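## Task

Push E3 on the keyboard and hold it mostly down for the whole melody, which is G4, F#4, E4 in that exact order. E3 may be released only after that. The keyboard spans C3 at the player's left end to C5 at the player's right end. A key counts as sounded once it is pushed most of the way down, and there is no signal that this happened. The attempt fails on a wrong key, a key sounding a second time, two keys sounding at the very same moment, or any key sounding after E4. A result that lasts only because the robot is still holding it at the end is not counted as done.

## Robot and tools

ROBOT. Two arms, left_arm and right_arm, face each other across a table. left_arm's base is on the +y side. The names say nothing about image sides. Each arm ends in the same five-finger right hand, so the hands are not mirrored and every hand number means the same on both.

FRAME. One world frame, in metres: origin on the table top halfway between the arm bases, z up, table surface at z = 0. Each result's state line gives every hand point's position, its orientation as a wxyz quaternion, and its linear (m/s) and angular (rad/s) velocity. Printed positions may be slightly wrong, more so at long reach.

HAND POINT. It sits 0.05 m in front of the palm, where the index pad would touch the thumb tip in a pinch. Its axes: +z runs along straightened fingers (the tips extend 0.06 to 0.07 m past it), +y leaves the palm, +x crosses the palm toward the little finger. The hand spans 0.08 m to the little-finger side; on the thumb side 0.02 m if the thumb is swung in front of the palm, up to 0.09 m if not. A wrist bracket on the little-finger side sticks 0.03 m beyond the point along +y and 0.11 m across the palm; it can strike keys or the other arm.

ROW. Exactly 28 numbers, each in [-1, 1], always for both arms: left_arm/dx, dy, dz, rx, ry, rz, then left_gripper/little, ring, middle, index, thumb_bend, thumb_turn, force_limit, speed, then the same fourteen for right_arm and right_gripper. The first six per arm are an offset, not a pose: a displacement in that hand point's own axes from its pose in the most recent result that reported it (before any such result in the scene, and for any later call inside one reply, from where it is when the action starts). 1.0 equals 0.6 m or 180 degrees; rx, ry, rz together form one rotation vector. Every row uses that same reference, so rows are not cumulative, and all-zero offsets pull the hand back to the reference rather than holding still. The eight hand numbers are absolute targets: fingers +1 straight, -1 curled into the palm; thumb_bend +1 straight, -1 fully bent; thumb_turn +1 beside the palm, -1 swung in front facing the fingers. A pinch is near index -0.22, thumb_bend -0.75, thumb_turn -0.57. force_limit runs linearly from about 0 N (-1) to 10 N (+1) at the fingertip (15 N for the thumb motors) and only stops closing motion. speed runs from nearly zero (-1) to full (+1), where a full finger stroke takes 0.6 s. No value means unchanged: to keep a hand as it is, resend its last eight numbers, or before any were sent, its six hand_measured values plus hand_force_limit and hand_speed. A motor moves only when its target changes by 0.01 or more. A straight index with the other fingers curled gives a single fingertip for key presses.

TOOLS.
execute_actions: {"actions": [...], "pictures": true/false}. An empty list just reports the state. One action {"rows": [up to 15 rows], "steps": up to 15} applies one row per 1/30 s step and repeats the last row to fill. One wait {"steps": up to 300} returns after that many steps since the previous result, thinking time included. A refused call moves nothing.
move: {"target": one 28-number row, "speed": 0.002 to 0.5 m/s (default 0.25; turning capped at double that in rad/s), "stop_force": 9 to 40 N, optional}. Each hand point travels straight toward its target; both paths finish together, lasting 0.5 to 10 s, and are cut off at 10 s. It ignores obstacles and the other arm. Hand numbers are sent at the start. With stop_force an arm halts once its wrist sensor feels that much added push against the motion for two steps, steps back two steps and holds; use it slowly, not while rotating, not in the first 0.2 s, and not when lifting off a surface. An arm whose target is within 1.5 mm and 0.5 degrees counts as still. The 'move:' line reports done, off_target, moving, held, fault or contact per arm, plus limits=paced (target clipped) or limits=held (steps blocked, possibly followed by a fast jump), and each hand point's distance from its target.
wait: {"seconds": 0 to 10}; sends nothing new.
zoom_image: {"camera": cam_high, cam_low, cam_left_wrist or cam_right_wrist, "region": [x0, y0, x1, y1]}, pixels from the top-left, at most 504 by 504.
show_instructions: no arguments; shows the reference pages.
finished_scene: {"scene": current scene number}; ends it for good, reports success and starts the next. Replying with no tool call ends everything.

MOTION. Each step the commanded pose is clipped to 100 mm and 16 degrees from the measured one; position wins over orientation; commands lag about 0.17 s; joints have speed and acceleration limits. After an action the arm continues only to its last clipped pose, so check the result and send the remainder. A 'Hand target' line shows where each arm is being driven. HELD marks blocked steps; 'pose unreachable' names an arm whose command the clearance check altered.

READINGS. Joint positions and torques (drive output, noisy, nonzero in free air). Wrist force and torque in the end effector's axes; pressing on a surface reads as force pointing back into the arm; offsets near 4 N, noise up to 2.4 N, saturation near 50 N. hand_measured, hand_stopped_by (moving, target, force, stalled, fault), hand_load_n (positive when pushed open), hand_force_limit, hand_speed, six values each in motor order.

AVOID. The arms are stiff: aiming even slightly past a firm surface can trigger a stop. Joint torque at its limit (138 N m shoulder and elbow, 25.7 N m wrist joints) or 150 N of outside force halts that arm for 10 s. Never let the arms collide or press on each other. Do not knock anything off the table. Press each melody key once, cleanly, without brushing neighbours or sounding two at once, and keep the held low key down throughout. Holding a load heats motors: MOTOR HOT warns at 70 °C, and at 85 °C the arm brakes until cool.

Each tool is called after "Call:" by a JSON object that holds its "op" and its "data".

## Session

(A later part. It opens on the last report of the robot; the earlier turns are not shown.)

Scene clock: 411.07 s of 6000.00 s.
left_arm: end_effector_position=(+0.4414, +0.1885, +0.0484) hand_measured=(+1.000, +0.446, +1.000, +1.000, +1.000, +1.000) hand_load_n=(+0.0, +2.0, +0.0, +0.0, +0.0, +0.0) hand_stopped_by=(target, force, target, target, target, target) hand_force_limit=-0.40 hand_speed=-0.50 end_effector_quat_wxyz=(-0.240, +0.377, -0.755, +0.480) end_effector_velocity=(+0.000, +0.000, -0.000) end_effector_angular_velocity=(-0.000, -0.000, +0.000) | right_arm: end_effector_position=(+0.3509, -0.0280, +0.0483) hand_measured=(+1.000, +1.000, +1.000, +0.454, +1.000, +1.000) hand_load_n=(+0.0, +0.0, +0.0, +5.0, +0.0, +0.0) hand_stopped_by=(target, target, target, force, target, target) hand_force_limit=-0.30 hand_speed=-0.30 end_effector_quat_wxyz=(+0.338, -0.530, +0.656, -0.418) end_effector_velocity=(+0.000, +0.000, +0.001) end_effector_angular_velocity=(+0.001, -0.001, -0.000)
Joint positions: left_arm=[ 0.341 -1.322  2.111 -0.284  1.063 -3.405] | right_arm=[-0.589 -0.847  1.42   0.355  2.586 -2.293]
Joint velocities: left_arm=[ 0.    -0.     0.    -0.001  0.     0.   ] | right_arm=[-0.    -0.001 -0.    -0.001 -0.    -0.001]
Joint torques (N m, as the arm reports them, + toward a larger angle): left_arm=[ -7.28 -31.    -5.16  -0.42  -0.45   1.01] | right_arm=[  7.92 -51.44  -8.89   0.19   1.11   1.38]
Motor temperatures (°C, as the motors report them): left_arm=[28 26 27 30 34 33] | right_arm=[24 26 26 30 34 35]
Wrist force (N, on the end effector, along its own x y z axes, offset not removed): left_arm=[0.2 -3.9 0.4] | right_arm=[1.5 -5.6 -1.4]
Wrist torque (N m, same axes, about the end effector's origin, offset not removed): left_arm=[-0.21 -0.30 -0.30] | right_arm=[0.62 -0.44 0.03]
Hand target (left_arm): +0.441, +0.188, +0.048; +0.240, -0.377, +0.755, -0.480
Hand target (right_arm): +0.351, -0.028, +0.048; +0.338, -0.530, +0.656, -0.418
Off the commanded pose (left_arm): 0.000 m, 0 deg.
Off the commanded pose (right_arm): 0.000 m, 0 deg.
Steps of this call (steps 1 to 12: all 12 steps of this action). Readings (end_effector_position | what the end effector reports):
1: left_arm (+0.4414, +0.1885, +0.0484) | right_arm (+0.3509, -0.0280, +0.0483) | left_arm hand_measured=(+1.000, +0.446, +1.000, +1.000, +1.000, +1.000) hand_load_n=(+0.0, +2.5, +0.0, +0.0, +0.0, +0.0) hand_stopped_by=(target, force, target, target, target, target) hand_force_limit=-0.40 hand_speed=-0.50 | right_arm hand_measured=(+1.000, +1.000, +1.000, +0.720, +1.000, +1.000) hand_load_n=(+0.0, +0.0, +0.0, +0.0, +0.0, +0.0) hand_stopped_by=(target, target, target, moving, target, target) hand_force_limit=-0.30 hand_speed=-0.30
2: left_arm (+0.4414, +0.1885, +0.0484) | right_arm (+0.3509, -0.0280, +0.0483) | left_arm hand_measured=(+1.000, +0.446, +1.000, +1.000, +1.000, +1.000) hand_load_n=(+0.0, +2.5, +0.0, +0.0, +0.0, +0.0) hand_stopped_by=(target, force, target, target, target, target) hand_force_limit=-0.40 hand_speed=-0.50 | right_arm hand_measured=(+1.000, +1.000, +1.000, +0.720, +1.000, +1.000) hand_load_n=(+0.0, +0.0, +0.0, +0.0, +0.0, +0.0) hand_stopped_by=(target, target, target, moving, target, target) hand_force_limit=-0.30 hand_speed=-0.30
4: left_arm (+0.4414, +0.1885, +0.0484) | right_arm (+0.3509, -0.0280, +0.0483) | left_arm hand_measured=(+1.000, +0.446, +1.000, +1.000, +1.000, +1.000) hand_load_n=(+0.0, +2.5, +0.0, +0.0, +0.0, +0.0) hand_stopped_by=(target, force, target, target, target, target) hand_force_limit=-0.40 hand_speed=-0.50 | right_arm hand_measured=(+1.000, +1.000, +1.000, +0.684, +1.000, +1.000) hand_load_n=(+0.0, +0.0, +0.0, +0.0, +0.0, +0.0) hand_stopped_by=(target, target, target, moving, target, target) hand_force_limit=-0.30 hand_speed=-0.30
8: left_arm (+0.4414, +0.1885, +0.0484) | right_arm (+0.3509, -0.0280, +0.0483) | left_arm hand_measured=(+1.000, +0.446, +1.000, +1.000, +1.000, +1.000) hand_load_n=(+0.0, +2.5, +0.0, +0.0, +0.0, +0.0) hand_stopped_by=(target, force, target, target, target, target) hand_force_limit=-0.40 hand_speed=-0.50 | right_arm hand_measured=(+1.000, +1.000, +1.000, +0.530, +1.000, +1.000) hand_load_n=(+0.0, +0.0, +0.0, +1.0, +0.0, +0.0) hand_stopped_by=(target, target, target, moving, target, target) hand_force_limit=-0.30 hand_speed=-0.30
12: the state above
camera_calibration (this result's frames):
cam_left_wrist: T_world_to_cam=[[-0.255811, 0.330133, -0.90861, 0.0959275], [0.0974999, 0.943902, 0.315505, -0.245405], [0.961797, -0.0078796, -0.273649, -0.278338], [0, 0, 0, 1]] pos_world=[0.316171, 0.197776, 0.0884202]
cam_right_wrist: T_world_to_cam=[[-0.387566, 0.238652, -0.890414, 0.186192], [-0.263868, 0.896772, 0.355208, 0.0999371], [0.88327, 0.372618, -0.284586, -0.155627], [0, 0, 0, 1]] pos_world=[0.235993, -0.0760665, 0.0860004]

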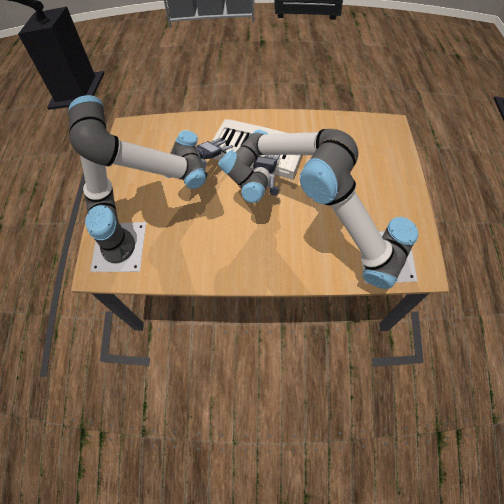

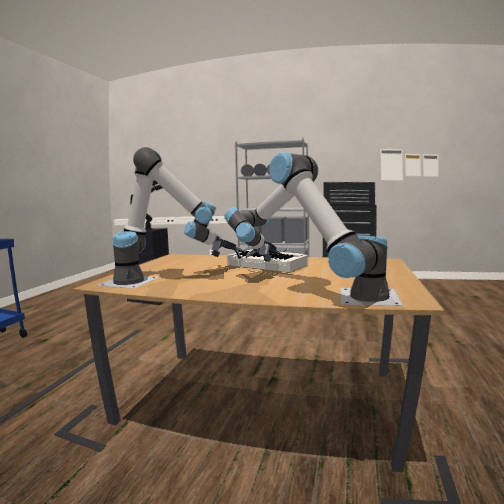

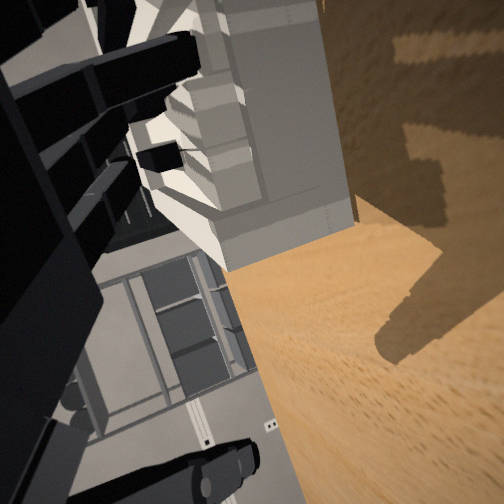

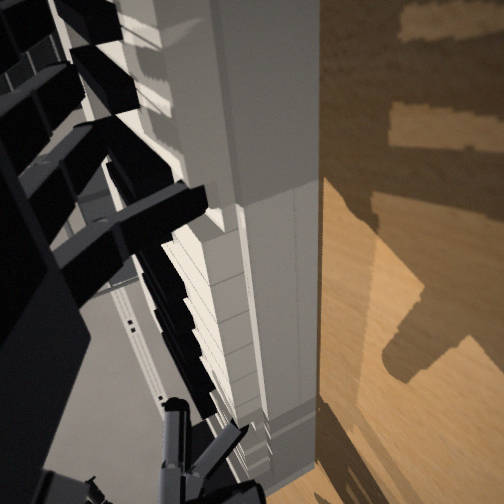

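E4 bottomed cleanly, neighbours up. Release both and retreat.

Call:
{"op": "execute_actions", "data": {"actions": [{"rows": [[0,0,0,0,0,0,1,1,1,1,1,1,-0.4,0.4, 0,0,0,0,0,0,1,1,1,1,1,1,-0.3,0.4]], "steps": 9}], "pictures": false}}

Call:
{"op": "move", "data": {"target": [-0.03,-0.06,-0.045,0,0,0,1,1,1,1,1,1,-0.4,0.4, 0.05,-0.06,-0.045,0,0,0,1,1,1,1,1,1,-0.3,0.4], "speed": 0.15}}

Scene clock: 420.50 s of 6000.00 s.
left_arm: end_effector_position=(+0.4414, +0.1885, +0.0484) hand_measured=(+1.000, +0.904, +1.000, +1.000, +1.000, +1.000) hand_load_n=(+0.0, +0.0, +0.0, +0.0, +0.0, +0.0) hand_stopped_by=(target, moving, target, target, target, target) hand_force_limit=-0.40 hand_speed=0.40 end_effector_quat_wxyz=(-0.240, +0.377, -0.755, +0.480) end_effector_velocity=(+0.000, +0.000, -0.000) end_effector_angular_velocity=(+0.001, +0.000, +0.000) | right_arm: end_effector_position=(+0.3509, -0.0280, +0.0483) hand_measured=(+1.000, +1.000, +1.000, +0.912, +1.000, +1.000) hand_load_n=(+0.0, +0.0, +0.0, +0.0, +0.0, +0.0) hand_stopped_by=(target, target, target, moving, target, target) hand_force_limit=-0.30 hand_speed=0.40 end_effector_quat_wxyz=(+0.338, -0.530, +0.656, -0.418) end_effector_velocity=(-0.000, -0.000, -0.001) end_effector_angular_velocity=(-0.001, +0.001, -0.000)
Joint positions: left_arm=[ 0.341 -1.322  2.111 -0.284  1.063 -3.405] | right_arm=[-0.589 -0.847  1.42   0.355  2.586 -2.293]
Joint velocities: left_arm=[ 0.    -0.    -0.     0.001  0.     0.   ] | right_arm=[ 0.     0.001  0.001 -0.    -0.     0.001]
Joint torques (N m, as the arm reports them, + toward a larger angle): left_arm=[ -6.96 -32.09  -4.91  -0.4   -0.28   1.07] | right_arm=[ -7.32 -42.03 -16.32   2.72   1.4   -1.6 ]
Motor temperatures (°C, as the motors report them): left_arm=[28 26 27 30 34 33] | right_arm=[24 26 26 30 34 35]
Wrist force (N, on the end effector, along its own x y z axes, offset not removed): left_arm=[-0.4 1.2 2.2] | right_arm=[1.8 1.6 -0.1]
Wrist torque (N m, same axes, about the end effector's origin, offset not removed): left_arm=[-0.13 -0.38 -0.19] | right_arm=[0.18 -0.41 0.03]
Hand target (left_arm): +0.441, +0.188, +0.048; +0.240, -0.377, +0.755, -0.480
Hand target (right_arm): +0.351, -0.028, +0.048; +0.338, -0.530, +0.656, -0.418
Off the commanded pose (left_arm): 0.000 m, 0 deg.
Off the commanded pose (right_arm): 0.000 m, 0 deg.
Steps of this call (steps 1 to 90: nothing new was sent; then 6.13 s passed at rest; steps 91 to 99: all 9 steps of this action). Readings (end_effector_position | what the end effector reports):
91: left_arm (+0.4414, +0.1885, +0.0484) | right_arm (+0.3509, -0.0280, +0.0483) | left_arm hand_measured=(+1.000, +0.446, +1.000, +1.000, +1.000, +1.000) hand_load_n=(+0.0, +2.0, +0.0, +0.0, +0.0, +0.0) hand_stopped_by=(target, moving, target, target, target, target) hand_force_limit=-0.40 hand_speed=0.40 | right_arm hand_measured=(+1.000, +1.000, +1.000, +0.454, +1.000, +1.000) hand_load_n=(+0.0, +0.0, +0.0, +5.5, +0.0, +0.0) hand_stopped_by=(target, target, target, moving, target, target) hand_force_limit=-0.30 hand_speed=0.40
92: left_arm (+0.4414, +0.1885, +0.0484) | right_arm (+0.3509, -0.0280, +0.0483) | left_arm hand_measured=(+1.000, +0.446, +1.000, +1.000, +1.000, +1.000) hand_load_n=(+0.0, +2.0, +0.0, +0.0, +0.0, +0.0) hand_stopped_by=(target, moving, target, target, target, target) hand_force_limit=-0.40 hand_speed=0.40 | right_arm hand_measured=(+1.000, +1.000, +1.000, +0.454, +1.000, +1.000) hand_load_n=(+0.0, +0.0, +0.0, +5.5, +0.0, +0.0) hand_stopped_by=(target, target, target, moving, target, target) hand_force_limit=-0.30 hand_speed=0.40
94: left_arm (+0.4414, +0.1885, +0.0484) | right_arm (+0.3509, -0.0280, +0.0483) | left_arm hand_measured=(+1.000, +0.516, +1.000, +1.000, +1.000, +1.000) hand_load_n=(+0.0, +0.0, +0.0, +0.0, +0.0, +0.0) hand_stopped_by=(target, moving, target, target, target, target) hand_force_limit=-0.40 hand_speed=0.40 | right_arm hand_measured=(+1.000, +1.000, +1.000, +0.524, +1.000, +1.000) hand_load_n=(+0.0, +0.0, +0.0, +0.0, +0.0, +0.0) hand_stopped_by=(target, target, target, moving, target, target) hand_force_limit=-0.30 hand_speed=0.40
98: left_arm (+0.4414, +0.1885, +0.0484) | right_arm (+0.3509, -0.0280, +0.0483) | left_arm hand_measured=(+1.000, +0.826, +1.000, +1.000, +1.000, +1.000) hand_load_n=(+0.0, +0.0, +0.0, +0.0, +0.0, +0.0) hand_stopped_by=(target, moving, target, target, target, target) hand_force_limit=-0.40 hand_speed=0.40 | right_arm hand_measured=(+1.000, +1.000, +1.000, +0.834, +1.000, +1.000) hand_load_n=(+0.0, +0.0, +0.0, +0.0, +0.0, +0.0) hand_stopped_by=(target, target, target, moving, target, target) hand_force_limit=-0.30 hand_speed=0.40
99: the state above

Scene clock: 421.70 s of 6000.00 s.
left_arm: end_effector_position=(+0.4449, +0.2084, +0.0922) hand_measured=(+1.000, +1.000, +1.000, +1.000, +1.000, +1.000) hand_load_n=(+0.0, +0.0, +0.0, +0.0, +0.0, +0.0) hand_stopped_by=(target, target, target, target, target, target) hand_force_limit=-0.40 hand_speed=0.40 end_effector_quat_wxyz=(-0.240, +0.377, -0.755, +0.480) end_effector_velocity=(+0.000, +0.001, +0.002) end_effector_angular_velocity=(-0.000, +0.000, +0.001) | right_arm: end_effector_position=(+0.3357, -0.0553, +0.0921) hand_measured=(+1.000, +1.000, +1.000, +1.000, +1.000, +1.000) hand_load_n=(+0.0, +0.0, +0.0, +0.0, +0.0, +0.0) hand_stopped_by=(target, target, target, target, target, target) hand_force_limit=-0.30 hand_speed=0.40 end_effector_quat_wxyz=(+0.338, -0.530, +0.656, -0.418) end_effector_velocity=(-0.001, -0.001, +0.003) end_effector_angular_velocity=(+0.001, -0.001, +0.000)
Joint positions: left_arm=[ 0.373 -1.431  2.099 -0.171  1.091 -3.387] | right_arm=[-0.593 -0.966  1.501  0.389  2.584 -2.298]
Joint velocities: left_arm=[ 0.002 -0.005 -0.001  0.005  0.001  0.   ] | right_arm=[ 0.    -0.006  0.002  0.002 -0.    -0.   ]
Joint torques (N m, as the arm reports them, + toward a larger angle): left_arm=[  6.24 -35.09 -26.48   2.37   1.55   2.73] | right_arm=[-13.23 -52.88  -9.38   2.79  -1.07  -2.73]
Motor temperatures (°C, as the motors report them): left_arm=[28 26 27 30 34 33] | right_arm=[24 26 26 30 34 35]
Wrist force (N, on the end effector, along its own x y z axes, offset not removed): left_arm=[0.4 0.1 0.9] | right_arm=[1.5 1.3 -0.6]
Wrist torque (N m, same axes, about the end effector's origin, offset not removed): left_arm=[-0.09 -0.36 -0.03] | right_arm=[0.26 -0.37 -0.04]
Hand target (left_arm): +0.445, +0.208, +0.092; +0.240, -0.377, +0.755, -0.480
Hand target (right_arm): +0.336, -0.055, +0.092; +0.338, -0.530, +0.656, -0.418
Off the commanded pose (left_arm): 0.000 m, 0 deg.
Off the commanded pose (right_arm): 0.000 m, 0 deg.
move: done
camera_calibration (this result's frames):
cam_left_wrist: T_world_to_cam=[[-0.255804, 0.330127, -0.908615, 0.130056], [0.0974879, 0.943904, 0.315502, -0.278313], [0.961801, -0.00787201, -0.273638, -0.269557], [0, 0, 0, 1]] pos_world=[0.319661, 0.217644, 0.132218]
cam_right_wrist: T_world_to_cam=[[-0.387698, 0.238536, -0.890388, 0.225792], [-0.263826, 0.896814, 0.355135, 0.104854], [0.883225, 0.372593, -0.284761, -0.119479], [0, 0, 0, 1]] pos_world=[0.22073, -0.103377, 0.129782]

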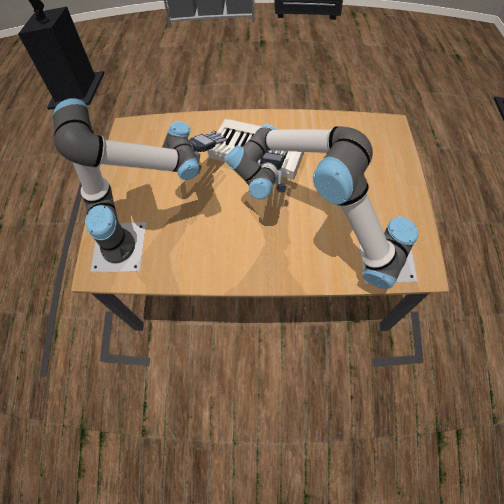

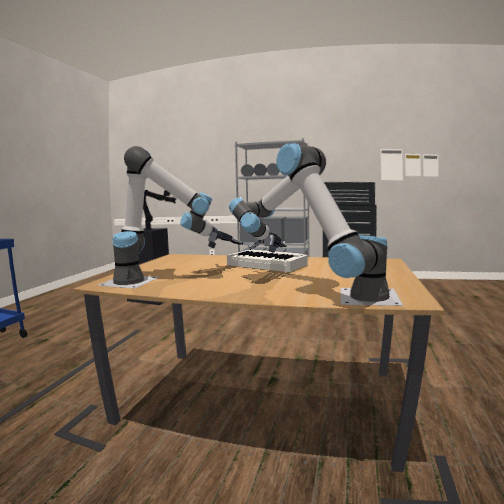

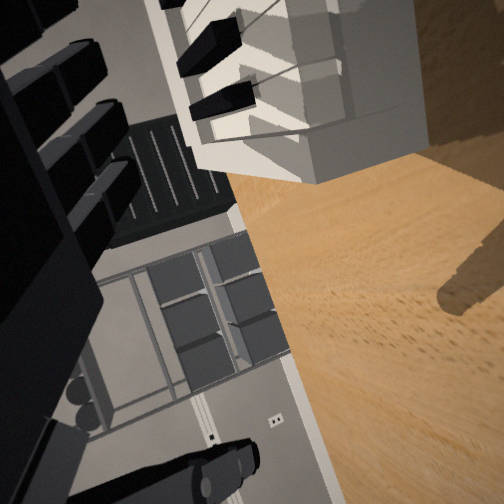

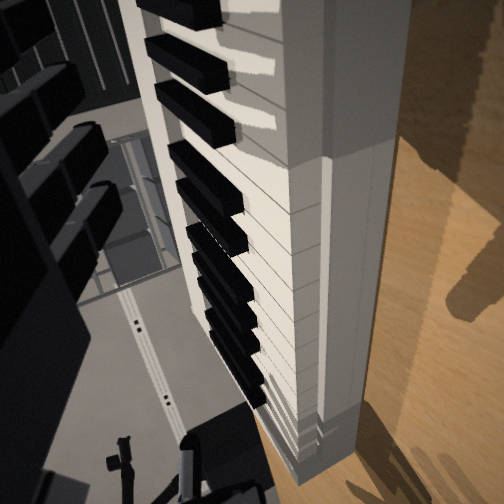

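Call:
{"op": "finished_scene", "data": {"scene": 2}}

The scene is finished: the task was done.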